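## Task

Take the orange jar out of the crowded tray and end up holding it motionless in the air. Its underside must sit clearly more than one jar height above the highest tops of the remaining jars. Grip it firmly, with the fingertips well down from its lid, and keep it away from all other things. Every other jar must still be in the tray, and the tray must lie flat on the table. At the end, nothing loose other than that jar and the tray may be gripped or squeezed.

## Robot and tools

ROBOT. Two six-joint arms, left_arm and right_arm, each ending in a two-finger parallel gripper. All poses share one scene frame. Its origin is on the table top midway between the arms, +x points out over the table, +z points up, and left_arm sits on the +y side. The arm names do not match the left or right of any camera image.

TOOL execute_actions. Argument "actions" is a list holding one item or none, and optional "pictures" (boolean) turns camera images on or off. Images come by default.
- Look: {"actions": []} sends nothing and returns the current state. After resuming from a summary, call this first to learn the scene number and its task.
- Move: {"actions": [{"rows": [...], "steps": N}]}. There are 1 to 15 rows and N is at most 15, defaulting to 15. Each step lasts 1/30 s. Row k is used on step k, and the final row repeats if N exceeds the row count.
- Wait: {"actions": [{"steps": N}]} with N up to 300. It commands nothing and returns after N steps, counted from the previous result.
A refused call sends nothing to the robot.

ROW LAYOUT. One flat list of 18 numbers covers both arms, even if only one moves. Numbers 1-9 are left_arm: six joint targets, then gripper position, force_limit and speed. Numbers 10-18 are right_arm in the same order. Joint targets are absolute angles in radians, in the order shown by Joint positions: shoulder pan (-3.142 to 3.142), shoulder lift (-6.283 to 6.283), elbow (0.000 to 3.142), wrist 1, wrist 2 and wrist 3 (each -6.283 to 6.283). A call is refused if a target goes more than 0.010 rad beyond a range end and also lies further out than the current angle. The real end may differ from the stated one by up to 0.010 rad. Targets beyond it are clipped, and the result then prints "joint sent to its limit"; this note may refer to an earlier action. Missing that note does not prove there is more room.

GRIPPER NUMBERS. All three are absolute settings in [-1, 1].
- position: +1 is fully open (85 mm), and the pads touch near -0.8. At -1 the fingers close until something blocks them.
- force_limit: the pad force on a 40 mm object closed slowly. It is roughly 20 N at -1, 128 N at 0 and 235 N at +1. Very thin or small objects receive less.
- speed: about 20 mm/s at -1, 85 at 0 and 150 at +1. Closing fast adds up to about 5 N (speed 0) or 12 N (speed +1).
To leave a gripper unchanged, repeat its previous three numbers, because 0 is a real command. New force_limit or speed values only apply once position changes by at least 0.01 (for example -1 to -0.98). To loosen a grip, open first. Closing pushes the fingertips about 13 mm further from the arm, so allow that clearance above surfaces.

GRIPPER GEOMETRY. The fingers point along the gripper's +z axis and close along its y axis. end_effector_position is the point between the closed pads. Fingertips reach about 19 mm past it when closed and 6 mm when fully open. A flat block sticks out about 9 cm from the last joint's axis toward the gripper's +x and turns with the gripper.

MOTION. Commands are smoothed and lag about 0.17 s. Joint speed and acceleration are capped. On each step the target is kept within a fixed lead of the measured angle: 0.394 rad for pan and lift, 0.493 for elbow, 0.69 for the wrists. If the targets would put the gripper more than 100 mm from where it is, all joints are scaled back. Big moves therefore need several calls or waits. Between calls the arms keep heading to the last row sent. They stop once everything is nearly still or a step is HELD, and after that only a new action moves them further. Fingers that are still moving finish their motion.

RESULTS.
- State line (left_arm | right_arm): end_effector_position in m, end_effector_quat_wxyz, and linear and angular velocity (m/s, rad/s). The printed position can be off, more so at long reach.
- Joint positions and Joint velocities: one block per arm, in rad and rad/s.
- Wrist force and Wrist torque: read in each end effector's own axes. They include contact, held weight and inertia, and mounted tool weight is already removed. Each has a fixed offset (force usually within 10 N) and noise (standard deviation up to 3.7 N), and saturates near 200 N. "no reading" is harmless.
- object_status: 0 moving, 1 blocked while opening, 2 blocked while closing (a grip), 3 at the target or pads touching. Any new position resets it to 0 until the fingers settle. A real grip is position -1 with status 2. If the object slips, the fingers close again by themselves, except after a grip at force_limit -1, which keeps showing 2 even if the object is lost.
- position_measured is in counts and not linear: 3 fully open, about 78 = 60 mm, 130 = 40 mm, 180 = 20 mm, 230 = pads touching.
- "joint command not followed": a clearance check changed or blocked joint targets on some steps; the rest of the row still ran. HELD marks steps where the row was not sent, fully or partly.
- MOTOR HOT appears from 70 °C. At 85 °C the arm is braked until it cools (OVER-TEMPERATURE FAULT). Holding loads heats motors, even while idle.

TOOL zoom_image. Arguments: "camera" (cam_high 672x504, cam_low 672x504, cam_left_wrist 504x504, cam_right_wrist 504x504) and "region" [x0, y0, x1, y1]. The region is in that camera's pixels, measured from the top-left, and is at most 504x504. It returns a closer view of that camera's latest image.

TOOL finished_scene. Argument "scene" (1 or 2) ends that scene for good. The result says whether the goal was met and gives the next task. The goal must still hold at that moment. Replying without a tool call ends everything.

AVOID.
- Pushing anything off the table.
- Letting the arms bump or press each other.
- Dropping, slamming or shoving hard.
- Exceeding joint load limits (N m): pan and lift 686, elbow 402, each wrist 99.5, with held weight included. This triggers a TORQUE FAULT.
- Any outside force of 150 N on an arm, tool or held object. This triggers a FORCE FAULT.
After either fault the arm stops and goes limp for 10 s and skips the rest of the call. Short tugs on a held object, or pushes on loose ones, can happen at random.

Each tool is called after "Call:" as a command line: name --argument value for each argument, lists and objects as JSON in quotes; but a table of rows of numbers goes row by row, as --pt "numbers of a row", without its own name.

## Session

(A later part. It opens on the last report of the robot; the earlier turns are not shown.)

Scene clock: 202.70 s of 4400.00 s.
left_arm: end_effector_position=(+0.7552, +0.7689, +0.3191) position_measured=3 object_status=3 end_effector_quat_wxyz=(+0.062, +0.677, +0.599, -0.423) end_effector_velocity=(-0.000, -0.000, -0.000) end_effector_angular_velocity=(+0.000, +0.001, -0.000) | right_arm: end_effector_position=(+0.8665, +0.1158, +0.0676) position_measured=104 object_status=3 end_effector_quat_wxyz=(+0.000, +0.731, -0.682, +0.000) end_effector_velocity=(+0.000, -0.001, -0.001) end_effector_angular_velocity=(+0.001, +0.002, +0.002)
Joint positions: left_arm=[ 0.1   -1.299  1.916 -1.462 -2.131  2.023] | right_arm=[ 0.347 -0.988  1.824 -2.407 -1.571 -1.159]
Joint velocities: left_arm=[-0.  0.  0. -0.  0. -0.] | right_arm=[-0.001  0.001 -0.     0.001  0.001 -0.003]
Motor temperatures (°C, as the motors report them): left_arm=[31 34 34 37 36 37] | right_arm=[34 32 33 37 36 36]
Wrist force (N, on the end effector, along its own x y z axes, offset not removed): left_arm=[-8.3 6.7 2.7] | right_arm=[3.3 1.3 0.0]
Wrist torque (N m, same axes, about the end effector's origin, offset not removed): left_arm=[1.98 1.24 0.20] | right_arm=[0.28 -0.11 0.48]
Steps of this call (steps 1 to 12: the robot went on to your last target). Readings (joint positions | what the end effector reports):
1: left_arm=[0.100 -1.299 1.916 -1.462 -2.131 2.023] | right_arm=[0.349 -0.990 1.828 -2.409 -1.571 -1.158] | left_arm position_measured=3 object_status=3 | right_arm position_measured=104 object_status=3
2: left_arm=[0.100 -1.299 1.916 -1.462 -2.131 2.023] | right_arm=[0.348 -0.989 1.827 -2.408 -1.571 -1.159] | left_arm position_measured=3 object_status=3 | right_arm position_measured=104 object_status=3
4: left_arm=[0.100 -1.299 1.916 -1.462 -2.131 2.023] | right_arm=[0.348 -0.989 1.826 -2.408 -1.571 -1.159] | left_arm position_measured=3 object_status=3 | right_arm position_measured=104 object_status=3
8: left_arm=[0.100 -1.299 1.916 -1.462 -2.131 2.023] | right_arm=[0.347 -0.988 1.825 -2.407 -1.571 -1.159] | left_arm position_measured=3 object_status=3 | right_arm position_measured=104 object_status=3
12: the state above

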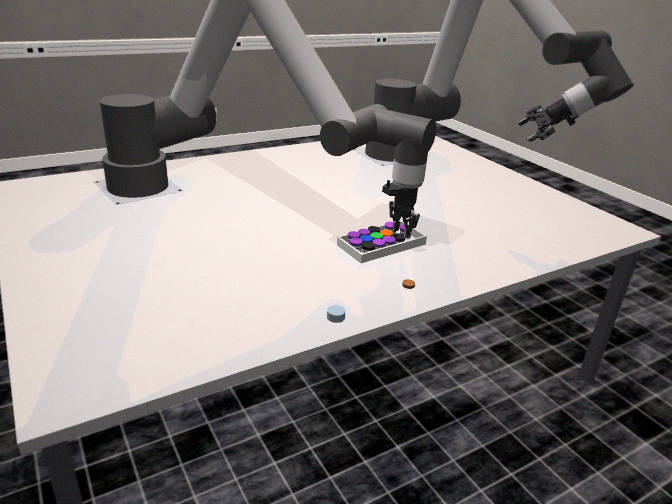

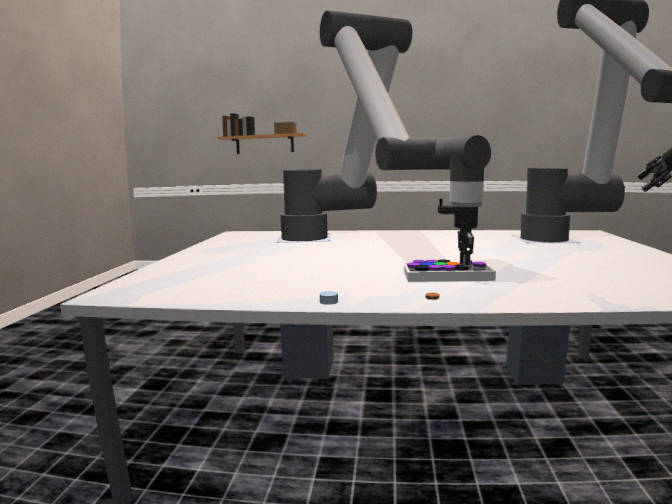

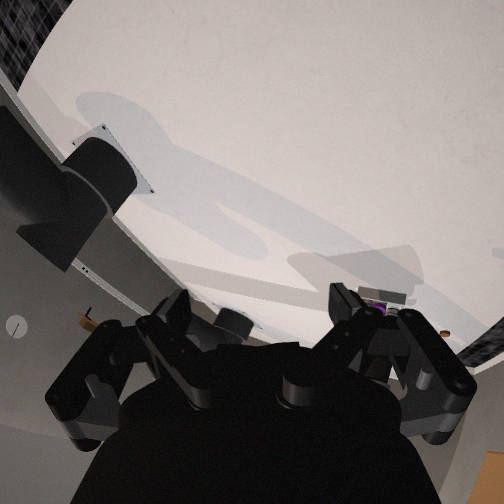

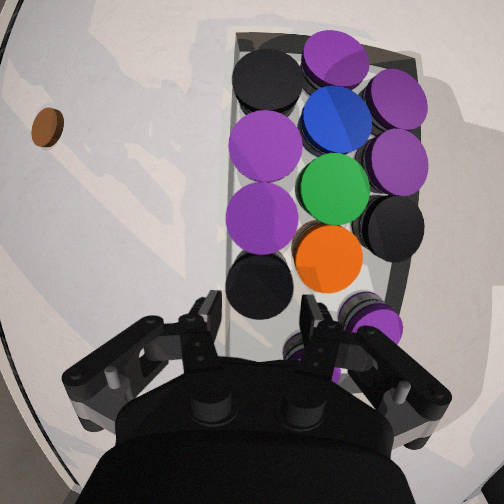

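Call:
execute_actions --actions '[{"rows":[[0.1,-1.299,1.916,-1.462,-2.131,2.023,1,0,0,0.3461,-0.9753,1.826,-2.4215,-1.571,-1.16,0.2,-0.4,0]],"steps":11}]' --pictures false

Call:
execute_actions --actions '[{"rows":[[0.1,-1.299,1.916,-1.462,-2.131,2.023,1,0,0,0.3405,-0.9784,1.8322,-2.4246,-1.571,-0.99,0.2,-0.4,0]],"steps":13}]' --pictures false

Call:
execute_actions --actions '[{"rows":[[0.1,-1.299,1.916,-1.462,-2.131,2.023,1,0,0,0.3405,-0.9784,1.8322,-2.4246,-1.571,-0.99,-1,-0.4,-0.5]],"steps":14}]' --pictures false

Call:
execute_actions --actions '[{"rows":[[0.1,-1.299,1.916,-1.462,-2.131,2.023,1,0,0,0.3405,-0.982,1.8311,-2.4199,-1.571,-0.99,-1,-0.4,-0.5]],"steps":8}]' --pictures false

Call:
execute_actions --actions '[{"rows":[[0.1,-1.299,1.916,-1.462,-2.131,2.023,1,0,0,0.3535,-0.9753,1.8176,-2.4131,-1.571,-1.01,-1,-0.4,-0.5],[0.1,-1.299,1.916,-1.462,-2.131,2.023,1,0,0,0.3535,-0.9753,1.8176,-2.4131,-1.571,-1.01,-1,-0.4,-0.5],[0.1,-1.299,1.916,-1.462,-2.131,2.023,1,0,0,0.3535,-0.9753,1.8176,-2.4131,-1.571,-1.01,-1,-0.4,-0.5],[0.1,-1.299,1.916,-1.462,-2.131,2.023,1,0,0,0.3665,-0.9685,1.8041,-2.4064,-1.571,-1.12,-1,-0.4,-0.5]]}]' --pictures false

Call:
execute_actions --actions '[{"rows":[[0.1,-1.299,1.916,-1.462,-2.131,2.023,1,0,0,0.3665,-0.9661,1.8048,-2.4095,-1.571,-1.12,-1,-0.4,-0.5]],"steps":8}]' --pictures false

Call:
execute_actions --actions '[{"rows":[[0.1,-1.299,1.916,-1.462,-2.131,2.023,1,0,0,0.3665,-0.9661,1.8048,-2.4095,-1.571,-1.12,0.2,-0.4,0]],"steps":7}]' --pictures false

Call:
execute_actions --actions '[{"rows":[[0.1,-1.299,1.916,-1.462,-2.131,2.023,1,0,0,0.3665,-0.9796,1.8008,-2.392,-1.571,-1.12,0.2,-0.4,0]],"steps":10}]' --pictures false

Call:
execute_actions --actions '[{"rows":[[0.1,-1.299,1.916,-1.462,-2.131,2.023,1,0,0,0.356,-1.003,1.848,-2.416,-1.571,-1.14,0.2,-0.4,0],[0.1,-1.299,1.916,-1.462,-2.131,2.023,1,0,0,0.356,-1.003,1.848,-2.416,-1.571,-1.14,0.2,-0.4,0],[0.1,-1.299,1.916,-1.462,-2.131,2.023,1,0,0,0.3455,-1.0246,1.8961,-2.4423,-1.571,-1.1605,0.2,-0.4,0]]}]' --pictures false

Call:
execute_actions --actions '[{"steps":10}]'

Scene clock: 227.40 s of 4400.00 s.
left_arm: end_effector_position=(+0.7552, +0.7689, +0.3191) position_measured=3 object_status=3 end_effector_quat_wxyz=(+0.062, +0.677, +0.599, -0.423) end_effector_velocity=(-0.000, -0.000, -0.001) end_effector_angular_velocity=(-0.000, +0.001, -0.000) | right_arm: end_effector_position=(+0.8678, +0.1158, +0.0559) position_measured=104 object_status=3 end_effector_quat_wxyz=(+0.000, +0.731, -0.682, +0.000) end_effector_velocity=(+0.001, -0.000, -0.010) end_effector_angular_velocity=(-0.000, -0.001, -0.001)
Joint positions: left_arm=[ 0.1   -1.299  1.916 -1.462 -2.131  2.023] | right_arm=[ 0.346 -0.976  1.826 -2.42  -1.571 -1.16 ]
Joint velocities: left_arm=[-0.     0.001  0.001 -0.     0.    -0.   ] | right_arm=[-0.001  0.009  0.002 -0.012 -0.     0.001]
Motor temperatures (°C, as the motors report them): left_arm=[31 34 34 37 36 37] | right_arm=[34 32 33 37 36 36]
Wrist force (N, on the end effector, along its own x y z axes, offset not removed): left_arm=[-7.5 2.9 -1.1] | right_arm=[2.0 4.7 3.9]
Wrist torque (N m, same axes, about the end effector's origin, offset not removed): left_arm=[1.25 1.10 0.37] | right_arm=[1.03 0.02 0.63]
Steps of this call (steps 1 to 15: the robot went on to your last target; steps 16 to 90: nothing new was sent; then 21.33 s passed at rest; steps 91 to 101: all 11 steps of this action). Readings (joint positions | what the end effector reports):
91: left_arm=[0.100 -1.299 1.916 -1.462 -2.131 2.023] | right_arm=[0.346 -0.988 1.824 -2.407 -1.571 -1.159] | left_arm position_measured=3 object_status=3 | right_arm position_measured=104 object_status=3
92: left_arm=[0.100 -1.299 1.916 -1.462 -2.131 2.023] | right_arm=[0.346 -0.987 1.824 -2.408 -1.571 -1.160] | left_arm position_measured=3 object_status=3 | right_arm position_measured=104 object_status=3
94: left_arm=[0.100 -1.299 1.916 -1.462 -2.131 2.023] | right_arm=[0.346 -0.983 1.825 -2.412 -1.571 -1.160] | left_arm position_measured=3 object_status=3 | right_arm position_measured=104 object_status=3
98: left_arm=[0.100 -1.299 1.916 -1.462 -2.131 2.023] | right_arm=[0.346 -0.978 1.825 -2.418 -1.571 -1.160] | left_arm position_measured=3 object_status=3 | right_arm position_measured=104 object_status=3
101: the state above

Scene clock: 227.83 s of 4400.00 s.
left_arm: end_effector_position=(+0.7552, +0.7689, +0.3191) position_measured=3 object_status=3 end_effector_quat_wxyz=(+0.062, +0.677, +0.599, -0.423) end_effector_velocity=(+0.000, -0.001, +0.000) end_effector_angular_velocity=(+0.000, -0.001, -0.002) | right_arm: end_effector_position=(+0.8682, +0.1093, +0.0546) position_measured=104 object_status=3 end_effector_quat_wxyz=(-0.000, -0.673, +0.740, -0.000) end_effector_velocity=(+0.000, -0.003, +0.000) end_effector_angular_velocity=(-0.001, -0.000, -0.098)
Joint positions: left_arm=[ 0.1   -1.299  1.916 -1.462 -2.131  2.023] | right_arm=[ 0.341 -0.978  1.832 -2.424 -1.571 -1.002]
Joint velocities: left_arm=[-0.002 -0.    -0.     0.     0.    -0.   ] | right_arm=[-0.003 -0.001  0.003 -0.001 -0.001  0.095]
Motor temperatures (°C, as the motors report them): left_arm=[31 34 34 37 36 37] | right_arm=[34 32 33 37 36 36]
Wrist force (N, on the end effector, along its own x y z axes, offset not removed): left_arm=[-11.4 4.4 4.1] | right_arm=[1.4 4.4 1.2]
Wrist torque (N m, same axes, about the end effector's origin, offset not removed): left_arm=[1.53 1.89 0.38] | right_arm=[1.00 0.16 0.58]
Steps of this call (steps 1 to 13: all 13 steps of this action). Readings (joint positions | what the end effector reports):
1: left_arm=[0.100 -1.299 1.916 -1.462 -2.131 2.023] | right_arm=[0.346 -0.976 1.826 -2.420 -1.571 -1.160] | left_arm position_measured=3 object_status=3 | right_arm position_measured=104 object_status=3
2: left_arm=[0.100 -1.299 1.916 -1.462 -2.131 2.023] | right_arm=[0.346 -0.976 1.826 -2.421 -1.571 -1.158] | left_arm position_measured=3 object_status=3 | right_arm position_measured=104 object_status=3
4: left_arm=[0.100 -1.299 1.916 -1.462 -2.131 2.023] | right_arm=[0.344 -0.977 1.828 -2.422 -1.571 -1.119] | left_arm position_measured=3 object_status=3 | right_arm position_measured=104 object_status=3
8: left_arm=[0.100 -1.299 1.916 -1.462 -2.131 2.023] | right_arm=[0.342 -0.978 1.831 -2.424 -1.571 -1.036] | left_arm position_measured=3 object_status=3 | right_arm position_measured=104 object_status=3
13: the state above

Scene clock: 228.30 s of 4400.00 s.
left_arm: end_effector_position=(+0.7552, +0.7689, +0.3191) position_measured=3 object_status=3 end_effector_quat_wxyz=(+0.062, +0.677, +0.599, -0.423) end_effector_velocity=(+0.000, -0.000, +0.000) end_effector_angular_velocity=(+0.000, -0.001, -0.000) | right_arm: end_effector_position=(+0.8683, +0.1090, +0.0548) position_measured=128 object_status=0 end_effector_quat_wxyz=(+0.000, -0.669, +0.744, -0.000) end_effector_velocity=(+0.000, -0.000, +0.000) end_effector_angular_velocity=(-0.000, -0.001, -0.004)
Joint positions: left_arm=[ 0.1   -1.299  1.916 -1.462 -2.131  2.023] | right_arm=[ 0.341 -0.978  1.832 -2.425 -1.571 -0.99 ]
Joint velocities: left_arm=[-0.  0. -0. -0.  0.  0.] | right_arm=[-0.     0.     0.    -0.001 -0.001  0.003]
Motor temperatures (°C, as the motors report them): left_arm=[31 34 34 37 36 37] | right_arm=[34 32 33 37 36 36]
Wrist force (N, on the end effector, along its own x y z axes, offset not removed): left_arm=[-10.5 6.1 6.3] | right_arm=[3.7 9.9 -26.0]
Wrist torque (N m, same axes, about the end effector's origin, offset not removed): left_arm=[2.00 1.84 0.45] | right_arm=[0.31 0.20 0.44]
Steps of this call (steps 1 to 14: all 14 steps of this action). Readings (joint positions | what the end effector reports):
1: left_arm=[0.100 -1.299 1.916 -1.462 -2.131 2.023] | right_arm=[0.341 -0.978 1.832 -2.424 -1.571 -0.999] | left_arm position_measured=3 object_status=3 | right_arm position_measured=104 object_status=0
2: left_arm=[0.100 -1.299 1.916 -1.462 -2.131 2.023] | right_arm=[0.341 -0.978 1.832 -2.424 -1.571 -0.997] | left_arm position_measured=3 object_status=3 | right_arm position_measured=104 object_status=0
4: left_arm=[0.100 -1.299 1.916 -1.462 -2.131 2.023] | right_arm=[0.341 -0.978 1.832 -2.425 -1.571 -0.994] | left_arm position_measured=3 object_status=3 | right_arm position_measured=108 object_status=0
8: left_arm=[0.100 -1.299 1.916 -1.462 -2.131 2.023] | right_arm=[0.341 -0.978 1.832 -2.425 -1.571 -0.991] | left_arm position_measured=3 object_status=3 | right_arm position_measured=124 object_status=0
14: the state above

Scene clock: 228.57 s of 4400.00 s.
left_arm: end_effector_position=(+0.7552, +0.7689, +0.3191) position_measured=3 object_status=3 end_effector_quat_wxyz=(+0.062, +0.677, +0.599, -0.423) end_effector_velocity=(+0.001, +0.000, +0.001) end_effector_angular_velocity=(+0.000, -0.002, +0.000) | right_arm: end_effector_position=(+0.8681, +0.1088, +0.0576) position_measured=129 object_status=2 end_effector_quat_wxyz=(-0.000, -0.668, +0.744, -0.000) end_effector_velocity=(+0.001, +0.001, +0.008) end_effector_angular_velocity=(+0.002, -0.001, -0.000)
Joint positions: left_arm=[ 0.1   -1.299  1.916 -1.462 -2.131  2.023] | right_arm=[ 0.34  -0.981  1.832 -2.421 -1.571 -0.99 ]
Joint velocities: left_arm=[ 0.    -0.001 -0.001  0.001 -0.    -0.   ] | right_arm=[-0.    -0.006 -0.003  0.007  0.001  0.   ]
Motor temperatures (°C, as the motors report them): left_arm=[31 34 34 37 36 37] | right_arm=[34 32 33 37 36 36]
Wrist force (N, on the end effector, along its own x y z axes, offset not removed): left_arm=[-9.5 7.1 7.2] | right_arm=[1.8 4.6 3.6]
Wrist torque (N m, same axes, about the end effector's origin, offset not removed): left_arm=[1.99 1.50 0.36] | right_arm=[0.98 0.08 0.58]
Steps of this call (steps 1 to 8: all 8 steps of this action). Readings (joint positions | what the end effector reports):
1: left_arm=[0.100 -1.299 1.916 -1.462 -2.131 2.023] | right_arm=[0.341 -0.978 1.832 -2.425 -1.571 -0.990] | left_arm position_measured=3 object_status=3 | right_arm position_measured=128 object_status=2
2: left_arm=[0.100 -1.299 1.916 -1.462 -2.131 2.023] | right_arm=[0.341 -0.979 1.832 -2.424 -1.571 -0.990] | left_arm position_measured=3 object_status=3 | right_arm position_measured=128 object_status=2
4: left_arm=[0.100 -1.299 1.916 -1.462 -2.131 2.023] | right_arm=[0.340 -0.980 1.832 -2.423 -1.571 -0.990] | left_arm position_measured=3 object_status=3 | right_arm position_measured=129 object_status=2
8: the state above

Scene clock: 229.07 s of 4400.00 s.
left_arm: end_effector_position=(+0.7552, +0.7689, +0.3191) position_measured=3 object_status=3 end_effector_quat_wxyz=(+0.062, +0.677, +0.599, -0.423) end_effector_velocity=(-0.000, -0.000, +0.000) end_effector_angular_velocity=(+0.000, +0.000, -0.000) | right_arm: end_effector_position=(+0.8651, +0.1386, +0.0587) position_measured=129 object_status=2 end_effector_quat_wxyz=(-0.000, -0.720, +0.694, -0.000) end_effector_velocity=(-0.003, +0.013, -0.001) end_effector_angular_velocity=(-0.002, +0.002, +0.091)
Joint positions: left_arm=[ 0.1   -1.299  1.916 -1.462 -2.131  2.023] | right_arm=[ 0.365 -0.969  1.806 -2.407 -1.571 -1.11 ]
Joint velocities: left_arm=[-0.001 -0.    -0.     0.     0.    -0.001] | right_arm=[ 0.011  0.006 -0.01   0.008 -0.    -0.08 ]
Motor temperatures (°C, as the motors report them): left_arm=[31 34 34 37 36 37] | right_arm=[34 32 33 37 36 36]
Wrist force (N, on the end effector, along its own x y z axes, offset not removed): left_arm=[-7.0 5.2 5.2] | right_arm=[0.8 2.5 3.8]
Wrist torque (N m, same axes, about the end effector's origin, offset not removed): left_arm=[1.73 0.98 0.23] | right_arm=[0.51 0.28 0.59]
Steps of this call (steps 1 to 15: all 15 steps of this action). Readings (joint positions | what the end effector reports):
1: left_arm=[0.100 -1.299 1.916 -1.462 -2.131 2.023] | right_arm=[0.340 -0.981 1.831 -2.421 -1.571 -0.990] | left_arm position_measured=3 object_status=3 | right_arm position_measured=129 object_status=2
2: left_arm=[0.100 -1.299 1.916 -1.462 -2.131 2.023] | right_arm=[0.341 -0.981 1.831 -2.420 -1.571 -0.991] | left_arm position_measured=3 object_status=3 | right_arm position_measured=129 object_status=2
4: left_arm=[0.100 -1.299 1.916 -1.462 -2.131 2.023] | right_arm=[0.345 -0.979 1.826 -2.418 -1.571 -0.998] | left_arm position_measured=3 object_status=3 | right_arm position_measured=129 object_status=2
8: left_arm=[0.100 -1.299 1.916 -1.462 -2.131 2.023] | right_arm=[0.358 -0.973 1.813 -2.411 -1.571 -1.057] | left_arm position_measured=3 object_status=3 | right_arm position_measured=129 object_status=2
15: the state above

Scene clock: 229.33 s of 4400.00 s.
left_arm: end_effector_position=(+0.7552, +0.7689, +0.3191) position_measured=3 object_status=3 end_effector_quat_wxyz=(+0.062, +0.677, +0.599, -0.423) end_effector_velocity=(-0.001, +0.000, -0.001) end_effector_angular_velocity=(-0.000, +0.001, +0.000) | right_arm: end_effector_position=(+0.8649, +0.1401, +0.0565) position_measured=129 object_status=2 end_effector_quat_wxyz=(+0.000, +0.724, -0.690, +0.000) end_effector_velocity=(+0.002, +0.002, -0.003) end_effector_angular_velocity=(+0.000, -0.002, +0.012)
Joint positions: left_arm=[ 0.1   -1.299  1.916 -1.462 -2.131  2.023] | right_arm=[ 0.366 -0.967  1.805 -2.409 -1.571 -1.119]
Joint velocities: left_arm=[0.    0.    0.001 0.    0.    0.   ] | right_arm=[ 0.001  0.005 -0.003 -0.005 -0.001 -0.01 ]
Motor temperatures (°C, as the motors report them): left_arm=[31 34 34 37 36 37] | right_arm=[34 32 33 37 36 36]
Wrist force (N, on the end effector, along its own x y z axes, offset not removed): left_arm=[-13.2 3.4 5.1] | right_arm=[0.6 0.5 2.5]
Wrist torque (N m, same axes, about the end effector's origin, offset not removed): left_arm=[1.52 2.26 0.25] | right_arm=[0.22 0.32 0.53]
Steps of this call (steps 1 to 8: all 8 steps of this action). Readings (joint positions | what the end effector reports):
1: left_arm=[0.100 -1.299 1.916 -1.462 -2.131 2.023] | right_arm=[0.365 -0.969 1.805 -2.407 -1.571 -1.112] | left_arm position_measured=3 object_status=3 | right_arm position_measured=129 object_status=2
2: left_arm=[0.100 -1.299 1.916 -1.462 -2.131 2.023] | right_arm=[0.366 -0.969 1.805 -2.407 -1.571 -1.114] | left_arm position_measured=3 object_status=3 | right_arm position_measured=129 object_status=2
4: left_arm=[0.100 -1.299 1.916 -1.462 -2.131 2.023] | right_arm=[0.366 -0.968 1.805 -2.408 -1.571 -1.116] | left_arm position_measured=3 object_status=3 | right_arm position_measured=129 object_status=2
8: the state above

Scene clock: 229.57 s of 4400.00 s.
left_arm: end_effector_position=(+0.7552, +0.7689, +0.3191) position_measured=3 object_status=3 end_effector_quat_wxyz=(+0.062, +0.677, +0.599, -0.423) end_effector_velocity=(-0.001, +0.001, -0.001) end_effector_angular_velocity=(-0.000, +0.001, +0.000) | right_arm: end_effector_position=(+0.8649, +0.1403, +0.0561) position_measured=107 object_status=0 end_effector_quat_wxyz=(+0.000, +0.724, -0.690, +0.000) end_effector_velocity=(-0.001, +0.000, -0.001) end_effector_angular_velocity=(-0.000, +0.001, +0.003)
Joint positions: left_arm=[ 0.1   -1.299  1.916 -1.462 -2.131  2.023] | right_arm=[ 0.366 -0.966  1.805 -2.409 -1.571 -1.12 ]
Joint velocities: left_arm=[ 0.001  0.     0.001 -0.     0.     0.   ] | right_arm=[ 0.001  0.001  0.001 -0.001 -0.    -0.003]
Motor temperatures (°C, as the motors report them): left_arm=[31 34 34 37 36 37] | right_arm=[34 32 33 37 36 36]
Wrist force (N, on the end effector, along its own x y z axes, offset not removed): left_arm=[-11.4 4.0 6.8] | right_arm=[-1.0 -0.5 -0.8]
Wrist torque (N m, same axes, about the end effector's origin, offset not removed): left_arm=[1.56 1.88 0.43] | right_arm=[-0.07 0.68 0.60]
Steps of this call (steps 1 to 7: all 7 steps of this action). Readings (joint positions | what the end effector reports):
1: left_arm=[0.100 -1.299 1.916 -1.462 -2.131 2.023] | right_arm=[0.366 -0.967 1.805 -2.409 -1.571 -1.119] | left_arm position_measured=3 object_status=3 | right_arm position_measured=129 object_status=0
2: left_arm=[0.100 -1.299 1.916 -1.462 -2.131 2.023] | right_arm=[0.366 -0.966 1.805 -2.409 -1.571 -1.119] | left_arm position_measured=3 object_status=3 | right_arm position_measured=129 object_status=0
4: left_arm=[0.100 -1.299 1.916 -1.462 -2.131 2.023] | right_arm=[0.366 -0.966 1.805 -2.409 -1.571 -1.120] | left_arm position_measured=3 object_status=3 | right_arm position_measured=122 object_status=0
7: the state above

Scene clock: 229.90 s of 4400.00 s.
left_arm: end_effector_position=(+0.7552, +0.7689, +0.3191) position_measured=3 object_status=3 end_effector_quat_wxyz=(+0.062, +0.677, +0.599, -0.423) end_effector_velocity=(-0.001, -0.001, -0.001) end_effector_angular_velocity=(-0.000, +0.001, -0.001) | right_arm: end_effector_position=(+0.8648, +0.1403, +0.0692) position_measured=104 object_status=3 end_effector_quat_wxyz=(+0.000, +0.724, -0.689, +0.000) end_effector_velocity=(-0.000, -0.000, +0.015) end_effector_angular_velocity=(+0.000, +0.001, -0.000)
Joint positions: left_arm=[ 0.1   -1.299  1.916 -1.462 -2.131  2.023] | right_arm=[ 0.366 -0.978  1.801 -2.394 -1.571 -1.12 ]
Joint velocities: left_arm=[-0.001  0.     0.001 -0.     0.     0.   ] | right_arm=[-0.    -0.014 -0.004  0.019  0.001  0.   ]
Motor temperatures (°C, as the motors report them): left_arm=[31 34 34 37 36 37] | right_arm=[34 32 33 37 36 36]
Wrist force (N, on the end effector, along its own x y z axes, offset not removed): left_arm=[-6.8 4.7 5.2] | right_arm=[2.5 2.4 2.0]
Wrist torque (N m, same axes, about the end effector's origin, offset not removed): left_arm=[1.66 1.00 0.41] | right_arm=[0.57 -0.01 0.54]
Steps of this call (steps 1 to 10: all 10 steps of this action). Readings (joint positions | what the end effector reports):
1: left_arm=[0.100 -1.299 1.916 -1.462 -2.131 2.023] | right_arm=[0.366 -0.966 1.805 -2.409 -1.571 -1.120] | left_arm position_measured=3 object_status=3 | right_arm position_measured=106 object_status=0
2: left_arm=[0.100 -1.299 1.916 -1.462 -2.131 2.023] | right_arm=[0.366 -0.967 1.805 -2.409 -1.571 -1.120] | left_arm position_measured=3 object_status=3 | right_arm position_measured=105 object_status=0
4: left_arm=[0.100 -1.299 1.916 -1.462 -2.131 2.023] | right_arm=[0.366 -0.971 1.803 -2.403 -1.571 -1.120] | left_arm position_measured=3 object_status=3 | right_arm position_measured=104 object_status=0
8: left_arm=[0.100 -1.299 1.916 -1.462 -2.131 2.023] | right_arm=[0.366 -0.977 1.802 -2.396 -1.571 -1.120] | left_arm position_measured=3 object_status=3 | right_arm position_measured=104 object_status=0
10: the state above

Scene clock: 230.40 s of 4400.00 s.
left_arm: end_effector_position=(+0.7552, +0.7689, +0.3191) position_measured=3 object_status=3 end_effector_quat_wxyz=(+0.062, +0.677, +0.599, -0.423) end_effector_velocity=(-0.001, -0.000, -0.000) end_effector_angular_velocity=(+0.000, +0.001, -0.000) | right_arm: end_effector_position=(+0.8283, +0.0957, +0.0680) position_measured=104 object_status=3 end_effector_quat_wxyz=(-0.000, +0.731, -0.683, +0.000) end_effector_velocity=(-0.015, -0.017, -0.002) end_effector_angular_velocity=(+0.000, +0.002, +0.008)
Joint positions: left_arm=[ 0.1   -1.299  1.916 -1.462 -2.131  2.023] | right_arm=[ 0.346 -1.023  1.892 -2.44  -1.571 -1.159]
Joint velocities: left_arm=[-0.001 -0.001  0.001 -0.     0.    -0.001] | right_arm=[-0.008 -0.016  0.036 -0.018  0.001 -0.015]
Motor temperatures (°C, as the motors report them): left_arm=[31 34 34 37 36 37] | right_arm=[34 32 33 37 36 36]
Wrist force (N, on the end effector, along its own x y z axes, offset not removed): left_arm=[-9.7 4.3 4.1] | right_arm=[0.5 4.6 1.3]
Wrist torque (N m, same axes, about the end effector's origin, offset not removed): left_arm=[1.55 1.56 0.24] | right_arm=[0.97 0.48 0.64]
Steps of this call (steps 1 to 15: all 15 steps of this action). Readings (joint positions | what the end effector reports):
1: left_arm=[0.100 -1.299 1.916 -1.462 -2.131 2.023] | right_arm=[0.366 -0.978 1.801 -2.394 -1.571 -1.120] | left_arm position_measured=3 object_status=3 | right_arm position_measured=104 object_status=3
2: left_arm=[0.100 -1.299 1.916 -1.462 -2.131 2.023] | right_arm=[0.366 -0.980 1.803 -2.395 -1.571 -1.121] | left_arm position_measured=3 object_status=3 | right_arm position_measured=104 object_status=3
4: left_arm=[0.100 -1.299 1.916 -1.462 -2.131 2.023] | right_arm=[0.362 -0.989 1.820 -2.403 -1.571 -1.129] | left_arm position_measured=3 object_status=3 | right_arm position_measured=104 object_status=3
8: left_arm=[0.100 -1.299 1.916 -1.462 -2.131 2.023] | right_arm=[0.352 -1.011 1.867 -2.428 -1.571 -1.149] | left_arm position_measured=3 object_status=3 | right_arm position_measured=104 object_status=3
15: the state above

Scene clock: 230.73 s of 4400.00 s.
left_arm: end_effector_position=(+0.7552, +0.7689, +0.3191) position_measured=3 object_status=3 end_effector_quat_wxyz=(+0.062, +0.677, +0.599, -0.423) end_effector_velocity=(+0.000, -0.000, +0.000) end_effector_angular_velocity=(+0.000, -0.000, -0.000) | right_arm: end_effector_position=(+0.8265, +0.0936, +0.0678) position_measured=104 object_status=3 end_effector_quat_wxyz=(+0.000, +0.731, -0.682, +0.000) end_effector_velocity=(-0.003, -0.002, -0.001) end_effector_angular_velocity=(-0.002, +0.002, +0.002)
Joint positions: left_arm=[ 0.1   -1.299  1.916 -1.462 -2.131  2.023] | right_arm=[ 0.346 -1.024  1.896 -2.442 -1.571 -1.16 ]
Joint velocities: left_arm=[-0.     0.    -0.001  0.     0.    -0.   ] | right_arm=[-0.001 -0.001  0.005 -0.001 -0.001 -0.002]
Motor temperatures (°C, as the motors report them): left_arm=[31 34 34 37 36 37] | right_arm=[34 32 33 37 36 36]
Wrist force (N, on the end effector, along its own x y z axes, offset not removed): left_arm=[-8.2 1.4 3.9] | right_arm=[-0.2 2.7 2.6]
Wrist torque (N m, same axes, about the end effector's origin, offset not removed): left_arm=[0.97 1.22 0.32] | right_arm=[0.55 0.50 0.61]
Steps of this call (steps 1 to 10: the robot went on to your last target). Readings (joint positions | what the end effector reports):
1: left_arm=[0.100 -1.299 1.916 -1.462 -2.131 2.023] | right_arm=[0.346 -1.023 1.893 -2.441 -1.571 -1.159] | left_arm position_measured=3 object_status=3 | right_arm position_measured=104 object_status=3
2: left_arm=[0.100 -1.299 1.916 -1.462 -2.131 2.023] | right_arm=[0.346 -1.023 1.893 -2.441 -1.571 -1.159] | left_arm position_measured=3 object_status=3 | right_arm position_measured=104 object_status=3
4: left_arm=[0.100 -1.299 1.916 -1.462 -2.131 2.023] | right_arm=[0.346 -1.024 1.894 -2.441 -1.571 -1.160] | left_arm position_measured=3 object_status=3 | right_arm position_measured=104 object_status=3
8: left_arm=[0.100 -1.299 1.916 -1.462 -2.131 2.023] | right_arm=[0.346 -1.024 1.896 -2.442 -1.571 -1.160] | left_arm position_measured=3 object_status=3 | right_arm position_measured=104 object_status=3
10: the state above

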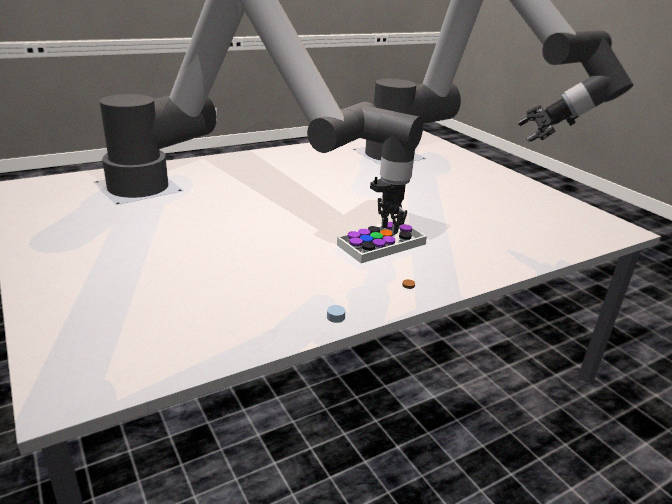

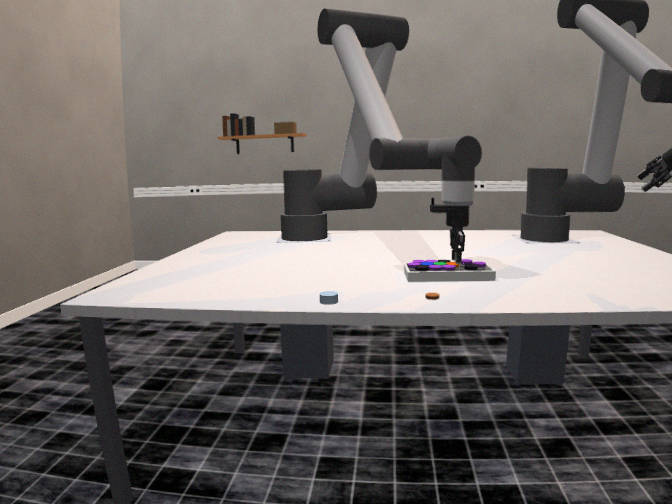

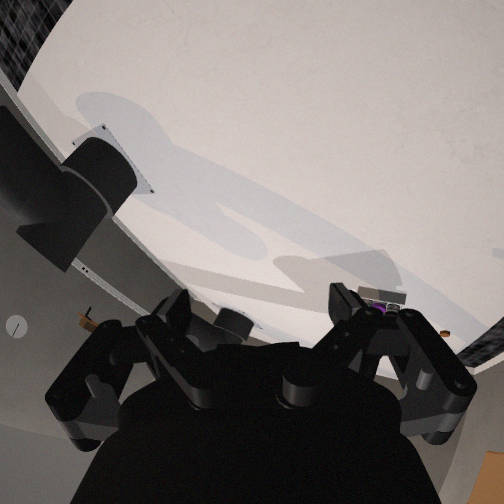

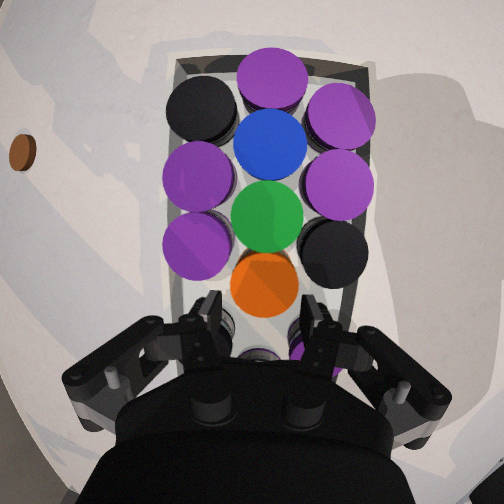

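Call:
execute_actions --actions '[{"rows":[[0.1,-1.299,1.916,-1.462,-2.131,2.023,1,0,0,0.3461,-1.0256,1.8981,-2.4433,-1.571,-1.16,0.2,-0.4,0],[0.1,-1.299,1.916,-1.462,-2.131,2.023,1,0,0,0.3461,-1.012,1.902,-2.4608,-1.571,-1.16,0.2,-0.4,0],[0.1,-1.299,1.916,-1.462,-2.131,2.023,1,0,0,0.3461,-1.012,1.902,-2.4608,-1.571,-1.16,0.2,-0.4,0],[0.1,-1.299,1.916,-1.462,-2.131,2.023,1,0,0,0.3461,-0.9988,1.9059,-2.4779,-1.571,-1.16,0.2,-0.4,0]]}]' --pictures false

Call:
execute_actions --actions '[{"rows":[[0.1,-1.299,1.916,-1.462,-2.131,2.023,1,0,0,0.3418,-1.001,1.9104,-2.4802,-1.571,-1.164,0.15,-0.4,0]],"steps":11}]' --pictures false

Call:
execute_actions --actions '[{"rows":[[0.1,-1.299,1.916,-1.462,-2.131,2.023,1,0,0,0.3418,-1.001,1.9104,-2.4802,-1.571,-1.164,-1,-0.7,-0.5]],"steps":12}]' --pictures false

Call:
execute_actions --actions '[{"rows":[[0.1,-1.299,1.916,-1.462,-2.131,2.023,1,0,0,0.3418,-1.003,1.9098,-2.4776,-1.571,-1.164,-1,-0.7,-0.5]],"steps":7}]' --pictures false

Call:
execute_actions --actions '[{"rows":[[0.1,-1.299,1.916,-1.462,-2.131,2.023,1,0,0,0.3495,-0.9985,1.9018,-2.4741,-1.571,-1.157,-1,-0.7,-0.5]],"steps":13}]' --pictures false

Call:
execute_actions --actions '[{"rows":[[0.1,-1.299,1.916,-1.462,-2.131,2.023,1,0,0,0.3495,-0.9985,1.9018,-2.4741,-1.571,-1.157,0.15,-0.7,0]],"steps":7}]' --pictures false

Call:
execute_actions --actions '[{"rows":[[0.1,-1.299,1.916,-1.462,-2.131,2.023,1,0,0,0.3427,-0.9925,1.9116,-2.4899,-1.571,-1.163,0.15,-0.7,0]],"steps":15}]'

Scene clock: 250.90 s of 4400.00 s.
left_arm: end_effector_position=(+0.7552, +0.7689, +0.3191) position_measured=3 object_status=3 end_effector_quat_wxyz=(+0.062, +0.677, +0.599, -0.423) end_effector_velocity=(-0.001, +0.000, +0.000) end_effector_angular_velocity=(+0.000, +0.000, +0.001) | right_arm: end_effector_position=(+0.8249, +0.0933, +0.0413) position_measured=104 object_status=3 end_effector_quat_wxyz=(+0.000, +0.731, -0.682, +0.000) end_effector_velocity=(+0.000, +0.000, -0.013) end_effector_angular_velocity=(-0.000, -0.001, +0.002)
Joint positions: left_arm=[ 0.1   -1.299  1.916 -1.462 -2.131  2.023] | right_arm=[ 0.346 -1.     1.905 -2.476 -1.571 -1.16 ]
Joint velocities: left_arm=[ 0.    -0.001  0.001 -0.     0.    -0.   ] | right_arm=[ 0.     0.012  0.003 -0.017 -0.001 -0.001]
Motor temperatures (°C, as the motors report them): left_arm=[31 34 34 37 36 37] | right_arm=[34 32 33 37 36 36]
Wrist force (N, on the end effector, along its own x y z axes, offset not removed): left_arm=[-7.1 4.4 4.9] | right_arm=[0.6 2.0 0.5]
Wrist torque (N m, same axes, about the end effector's origin, offset not removed): left_arm=[1.62 0.97 0.28] | right_arm=[0.47 0.37 0.50]
Steps of this call (steps 1 to 15: the robot went on to your last target; steps 16 to 90: nothing new was sent; then 16.67 s passed at rest; steps 91 to 105: all 15 steps of this action). Readings (joint positions | what the end effector reports):
91: left_arm=[0.100 -1.299 1.916 -1.462 -2.131 2.023] | right_arm=[0.345 -1.025 1.896 -2.442 -1.571 -1.161] | left_arm position_measured=3 object_status=3 | right_arm position_measured=104 object_status=3
92: left_arm=[0.100 -1.299 1.916 -1.462 -2.131 2.023] | right_arm=[0.345 -1.025 1.896 -2.442 -1.571 -1.161] | left_arm position_measured=3 object_status=3 | right_arm position_measured=104 object_status=3
94: left_arm=[0.100 -1.299 1.916 -1.462 -2.131 2.023] | right_arm=[0.346 -1.022 1.898 -2.447 -1.571 -1.161] | left_arm position_measured=3 object_status=3 | right_arm position_measured=104 object_status=3
98: left_arm=[0.100 -1.299 1.916 -1.462 -2.131 2.023] | right_arm=[0.346 -1.009 1.903 -2.465 -1.571 -1.160] | left_arm position_measured=3 object_status=3 | right_arm position_measured=104 object_status=3
105: the state above

Scene clock: 251.27 s of 4400.00 s.
left_arm: end_effector_position=(+0.7552, +0.7689, +0.3191) position_measured=3 object_status=3 end_effector_quat_wxyz=(+0.062, +0.677, +0.599, -0.423) end_effector_velocity=(-0.001, +0.000, -0.001) end_effector_angular_velocity=(-0.000, +0.002, +0.000) | right_arm: end_effector_position=(+0.8250, +0.0889, +0.0396) position_measured=110 object_status=0 end_effector_quat_wxyz=(+0.000, +0.731, -0.682, +0.000) end_effector_velocity=(+0.000, -0.005, -0.001) end_effector_angular_velocity=(-0.001, +0.000, -0.000)
Joint positions: left_arm=[ 0.1   -1.299  1.916 -1.462 -2.131  2.023] | right_arm=[ 0.342 -1.001  1.91  -2.48  -1.571 -1.164]
Joint velocities: left_arm=[0.001 0.001 0.001 0.    0.    0.   ] | right_arm=[-0.004 -0.001  0.004 -0.002 -0.001 -0.004]
Motor temperatures (°C, as the motors report them): left_arm=[31 34 34 37 36 37] | right_arm=[34 32 33 37 36 36]
Wrist force (N, on the end effector, along its own x y z axes, offset not removed): left_arm=[-6.4 5.0 4.7] | right_arm=[3.1 3.3 -0.9]
Wrist torque (N m, same axes, about the end effector's origin, offset not removed): left_arm=[1.63 0.98 0.30] | right_arm=[0.77 -0.14 0.53]
Steps of this call (steps 1 to 11: all 11 steps of this action). Readings (joint positions | what the end effector reports):
1: left_arm=[0.100 -1.299 1.916 -1.462 -2.131 2.023] | right_arm=[0.346 -1.000 1.906 -2.476 -1.571 -1.160] | left_arm position_measured=3 object_status=3 | right_arm position_measured=104 object_status=0
2: left_arm=[0.100 -1.299 1.916 -1.462 -2.131 2.023] | right_arm=[0.346 -1.000 1.906 -2.477 -1.571 -1.160] | left_arm position_measured=3 object_status=3 | right_arm position_measured=104 object_status=0
4: left_arm=[0.100 -1.299 1.916 -1.462 -2.131 2.023] | right_arm=[0.345 -1.000 1.908 -2.478 -1.571 -1.161] | left_arm position_measured=3 object_status=3 | right_arm position_measured=108 object_status=0
8: left_arm=[0.100 -1.299 1.916 -1.462 -2.131 2.023] | right_arm=[0.343 -1.001 1.909 -2.479 -1.571 -1.163] | left_arm position_measured=3 object_status=3 | right_arm position_measured=110 object_status=0
11: the state above

Scene clock: 251.67 s of 4400.00 s.
left_arm: end_effector_position=(+0.7552, +0.7689, +0.3191) position_measured=3 object_status=3 end_effector_quat_wxyz=(+0.062, +0.677, +0.599, -0.423) end_effector_velocity=(-0.001, +0.000, -0.000) end_effector_angular_velocity=(-0.000, +0.001, +0.000) | right_arm: end_effector_position=(+0.8251, +0.0884, +0.0397) position_measured=125 object_status=0 end_effector_quat_wxyz=(-0.000, +0.731, -0.682, +0.000) end_effector_velocity=(+0.002, +0.000, +0.001) end_effector_angular_velocity=(-0.000, -0.002, -0.001)
Joint positions: left_arm=[ 0.1   -1.299  1.916 -1.462 -2.131  2.023] | right_arm=[ 0.342 -1.001  1.91  -2.48  -1.571 -1.164]
Joint velocities: left_arm=[ 0.    -0.     0.001  0.     0.     0.   ] | right_arm=[-0.    -0.    -0.002 -0.    -0.001  0.   ]
Motor temperatures (°C, as the motors report them): left_arm=[31 34 34 37 36 37] | right_arm=[34 32 33 37 36 36]
Wrist force (N, on the end effector, along its own x y z axes, offset not removed): left_arm=[-10.3 3.1 1.2] | right_arm=[0.1 6.7 -13.3]
Wrist torque (N m, same axes, about the end effector's origin, offset not removed): left_arm=[1.16 1.61 0.21] | right_arm=[0.41 -0.02 0.64]
Steps of this call (steps 1 to 12: all 12 steps of this action). Readings (joint positions | what the end effector reports):
1: left_arm=[0.100 -1.299 1.916 -1.462 -2.131 2.023] | right_arm=[0.342 -1.001 1.910 -2.480 -1.571 -1.164] | left_arm position_measured=3 object_status=3 | right_arm position_measured=110 object_status=0
2: left_arm=[0.100 -1.299 1.916 -1.462 -2.131 2.023] | right_arm=[0.342 -1.001 1.910 -2.480 -1.571 -1.164] | left_arm position_measured=3 object_status=3 | right_arm position_measured=110 object_status=0
4: left_arm=[0.100 -1.299 1.916 -1.462 -2.131 2.023] | right_arm=[0.342 -1.001 1.910 -2.480 -1.571 -1.164] | left_arm position_measured=3 object_status=3 | right_arm position_measured=114 object_status=0
8: left_arm=[0.100 -1.299 1.916 -1.462 -2.131 2.023] | right_arm=[0.342 -1.001 1.910 -2.480 -1.571 -1.164] | left_arm position_measured=3 object_status=3 | right_arm position_measured=125 object_status=0
12: the state above

Scene clock: 251.90 s of 4400.00 s.
left_arm: end_effector_position=(+0.7552, +0.7689, +0.3191) position_measured=3 object_status=3 end_effector_quat_wxyz=(+0.062, +0.677, +0.599, -0.423) end_effector_velocity=(+0.002, +0.000, +0.001) end_effector_angular_velocity=(+0.000, -0.002, -0.001) | right_arm: end_effector_position=(+0.8249, +0.0883, +0.0409) position_measured=125 object_status=2 end_effector_quat_wxyz=(+0.000, +0.731, -0.682, +0.000) end_effector_velocity=(-0.002, -0.000, +0.003) end_effector_angular_velocity=(+0.001, +0.004, -0.000)
Joint positions: left_arm=[ 0.1   -1.299  1.916 -1.462 -2.131  2.023] | right_arm=[ 0.342 -1.002  1.91  -2.478 -1.571 -1.164]
Joint velocities: left_arm=[-0.     0.    -0.002  0.     0.     0.001] | right_arm=[-0.    -0.004  0.     0.007  0.003  0.   ]
Motor temperatures (°C, as the motors report them): left_arm=[31 34 34 37 36 37] | right_arm=[34 32 33 37 36 36]
Wrist force (N, on the end effector, along its own x y z axes, offset not removed): left_arm=[-8.3 4.8 -0.4] | right_arm=[2.1 1.4 1.6]
Wrist torque (N m, same axes, about the end effector's origin, offset not removed): left_arm=[1.75 1.24 0.32] | right_arm=[0.42 -0.07 0.54]
Steps of this call (steps 1 to 7: all 7 steps of this action). Readings (joint positions | what the end effector reports):
1: left_arm=[0.100 -1.299 1.916 -1.462 -2.131 2.023] | right_arm=[0.342 -1.001 1.910 -2.480 -1.571 -1.164] | left_arm position_measured=3 object_status=3 | right_arm position_measured=125 object_status=2
2: left_arm=[0.100 -1.299 1.916 -1.462 -2.131 2.023] | right_arm=[0.342 -1.001 1.910 -2.480 -1.571 -1.164] | left_arm position_measured=3 object_status=3 | right_arm position_measured=125 object_status=2
4: left_arm=[0.100 -1.299 1.916 -1.462 -2.131 2.023] | right_arm=[0.342 -1.002 1.910 -2.479 -1.571 -1.164] | left_arm position_measured=3 object_status=3 | right_arm position_measured=125 object_status=2
7: the state above

Scene clock: 252.33 s of 4400.00 s.
left_arm: end_effector_position=(+0.7552, +0.7689, +0.3191) position_measured=3 object_status=3 end_effector_quat_wxyz=(+0.062, +0.677, +0.599, -0.423) end_effector_velocity=(-0.001, -0.000, -0.001) end_effector_angular_velocity=(-0.000, +0.002, -0.000) | right_arm: end_effector_position=(+0.8247, +0.0968, +0.0413) position_measured=125 object_status=2 end_effector_quat_wxyz=(+0.000, +0.731, -0.682, +0.000) end_effector_velocity=(+0.000, +0.004, -0.000) end_effector_angular_velocity=(-0.002, -0.001, +0.001)
Joint positions: left_arm=[ 0.1   -1.299  1.916 -1.462 -2.131  2.023] | right_arm=[ 0.349 -0.999  1.902 -2.474 -1.571 -1.157]
Joint velocities: left_arm=[-0.     0.001  0.001 -0.     0.    -0.   ] | right_arm=[ 0.004  0.002 -0.004  0.003 -0.002  0.003]
Motor temperatures (°C, as the motors report them): left_arm=[31 34 34 37 36 37] | right_arm=[34 32 33 37 36 36]
Wrist force (N, on the end effector, along its own x y z axes, offset not removed): left_arm=[-9.8 6.0 3.3] | right_arm=[0.9 2.4 1.8]
Wrist torque (N m, same axes, about the end effector's origin, offset not removed): left_arm=[1.83 1.72 0.51] | right_arm=[0.61 0.33 0.58]
Steps of this call (steps 1 to 13: all 13 steps of this action). Readings (joint positions | what the end effector reports):
1: left_arm=[0.100 -1.299 1.916 -1.462 -2.131 2.023] | right_arm=[0.342 -1.003 1.910 -2.478 -1.571 -1.164] | left_arm position_measured=3 object_status=3 | right_arm position_measured=125 object_status=2
2: left_arm=[0.100 -1.299 1.916 -1.462 -2.131 2.023] | right_arm=[0.342 -1.002 1.910 -2.478 -1.571 -1.164] | left_arm position_measured=3 object_status=3 | right_arm position_measured=125 object_status=2
4: left_arm=[0.100 -1.299 1.916 -1.462 -2.131 2.023] | right_arm=[0.345 -1.001 1.907 -2.477 -1.571 -1.161] | left_arm position_measured=3 object_status=3 | right_arm position_measured=125 object_status=2
8: left_arm=[0.100 -1.299 1.916 -1.462 -2.131 2.023] | right_arm=[0.348 -1.000 1.904 -2.475 -1.571 -1.159] | left_arm position_measured=3 object_status=3 | right_arm position_measured=125 object_status=2
13: the state above

Scene clock: 252.57 s of 4400.00 s.
left_arm: end_effector_position=(+0.7552, +0.7689, +0.3191) position_measured=3 object_status=3 end_effector_quat_wxyz=(+0.062, +0.677, +0.599, -0.423) end_effector_velocity=(-0.001, +0.001, -0.000) end_effector_angular_velocity=(+0.000, +0.001, +0.001) | right_arm: end_effector_position=(+0.8246, +0.0973, +0.0412) position_measured=111 object_status=0 end_effector_quat_wxyz=(+0.000, +0.731, -0.682, +0.000) end_effector_velocity=(-0.001, +0.001, -0.000) end_effector_angular_velocity=(+0.000, +0.001, +0.001)
Joint positions: left_arm=[ 0.1   -1.299  1.916 -1.462 -2.131  2.023] | right_arm=[ 0.349 -0.999  1.902 -2.474 -1.571 -1.157]
Joint velocities: left_arm=[ 0.001 -0.001  0.001  0.     0.    -0.   ] | right_arm=[ 0.001  0.    -0.001  0.001  0.001 -0.001]
Motor temperatures (°C, as the motors report them): left_arm=[31 34 34 37 36 37] | right_arm=[34 32 33 37 36 36]
Wrist force (N, on the end effector, along its own x y z axes, offset not removed): left_arm=[-12.4 3.4 4.9] | right_arm=[2.0 1.7 2.5]
Wrist torque (N m, same axes, about the end effector's origin, offset not removed): left_arm=[1.35 1.98 0.37] | right_arm=[0.44 0.14 0.58]
Steps of this call (steps 1 to 7: all 7 steps of this action). Readings (joint positions | what the end effector reports):
1: left_arm=[0.100 -1.299 1.916 -1.462 -2.131 2.023] | right_arm=[0.349 -0.999 1.902 -2.474 -1.571 -1.157] | left_arm position_measured=3 object_status=3 | right_arm position_measured=125 object_status=0
2: left_arm=[0.100 -1.299 1.916 -1.462 -2.131 2.023] | right_arm=[0.349 -0.999 1.902 -2.474 -1.571 -1.157] | left_arm position_measured=3 object_status=3 | right_arm position_measured=125 object_status=0
4: left_arm=[0.100 -1.299 1.916 -1.462 -2.131 2.023] | right_arm=[0.349 -0.999 1.902 -2.474 -1.571 -1.157] | left_arm position_measured=3 object_status=3 | right_arm position_measured=118 object_status=0
7: the state above

Scene clock: 253.07 s of 4400.00 s.
left_arm: end_effector_position=(+0.7552, +0.7689, +0.3191) position_measured=3 object_status=3 end_effector_quat_wxyz=(+0.062, +0.677, +0.599, -0.423) end_effector_velocity=(-0.002, -0.000, -0.001) end_effector_angular_velocity=(+0.000, +0.002, -0.001) | right_arm: end_effector_position=(+0.8250, +0.0897, +0.0317) position_measured=110 object_status=3 end_effector_quat_wxyz=(+0.000, +0.731, -0.682, +0.000) end_effector_velocity=(-0.000, -0.002, -0.003) end_effector_angular_velocity=(+0.001, +0.001, +0.000)
Joint positions: left_arm=[ 0.1   -1.299  1.916 -1.462 -2.131  2.023] | right_arm=[ 0.343 -0.993  1.911 -2.489 -1.571 -1.163]
Joint velocities: left_arm=[-0.    -0.001  0.002  0.     0.001  0.   ] | right_arm=[-0.002  0.002  0.003 -0.004  0.001 -0.002]
Motor temperatures (°C, as the motors report them): left_arm=[31 34 34 37 36 37] | right_arm=[34 32 33 37 36 36]
Wrist force (N, on the end effector, along its own x y z axes, offset not removed): left_arm=[-14.1 6.0 3.8] | right_arm=[0.9 2.9 -1.2]
Wrist torque (N m, same axes, about the end effector's origin, offset not removed): left_arm=[1.86 2.34 0.31] | right_arm=[0.64 0.30 0.55]
Steps of this call (steps 1 to 15: all 15 steps of this action). Readings (joint positions | what the end effector reports):
1: left_arm=[0.100 -1.299 1.916 -1.462 -2.131 2.023] | right_arm=[0.349 -0.999 1.902 -2.474 -1.571 -1.157] | left_arm position_measured=3 object_status=3 | right_arm position_measured=110 object_status=0
2: left_arm=[0.100 -1.299 1.916 -1.462 -2.131 2.023] | right_arm=[0.349 -0.998 1.902 -2.475 -1.571 -1.157] | left_arm position_measured=3 object_status=3 | right_arm position_measured=110 object_status=0
4: left_arm=[0.100 -1.299 1.916 -1.462 -2.131 2.023] | right_arm=[0.347 -0.996 1.905 -2.480 -1.571 -1.159] | left_arm position_measured=3 object_status=3 | right_arm position_measured=110 object_status=0
8: left_arm=[0.100 -1.299 1.916 -1.462 -2.131 2.023] | right_arm=[0.344 -0.994 1.909 -2.486 -1.571 -1.162] | left_arm position_measured=3 object_status=3 | right_arm position_measured=110 object_status=3
15: the state above

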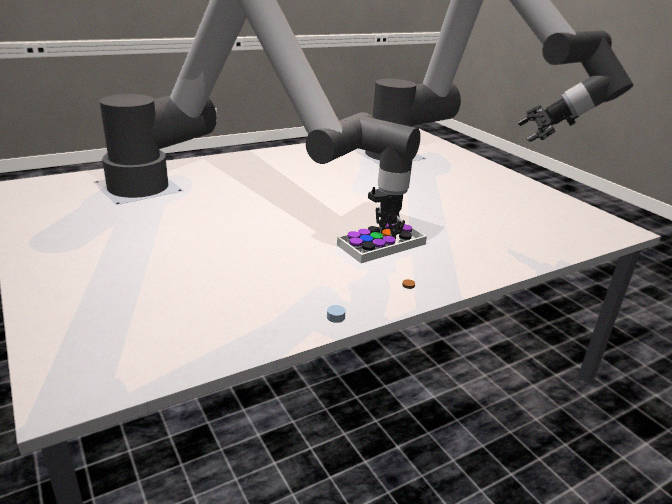

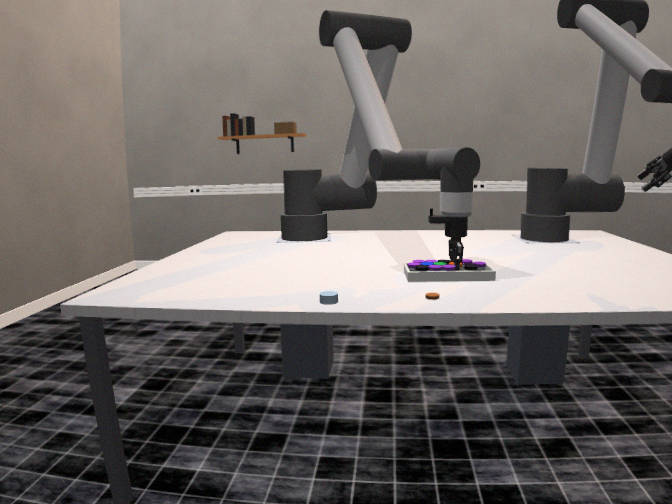

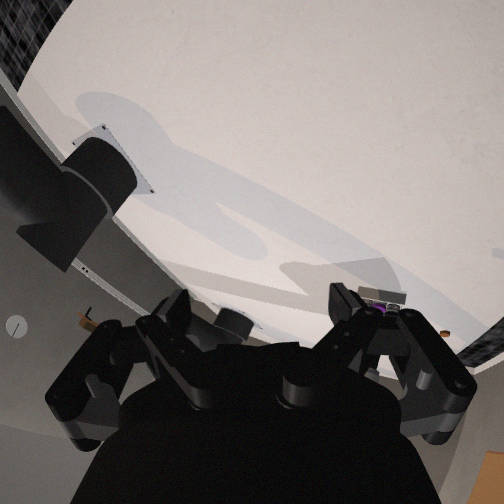

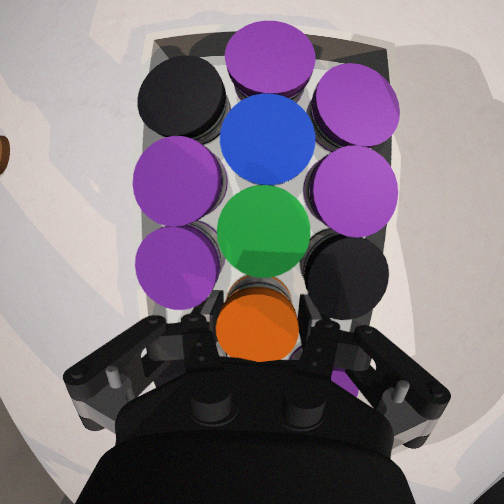

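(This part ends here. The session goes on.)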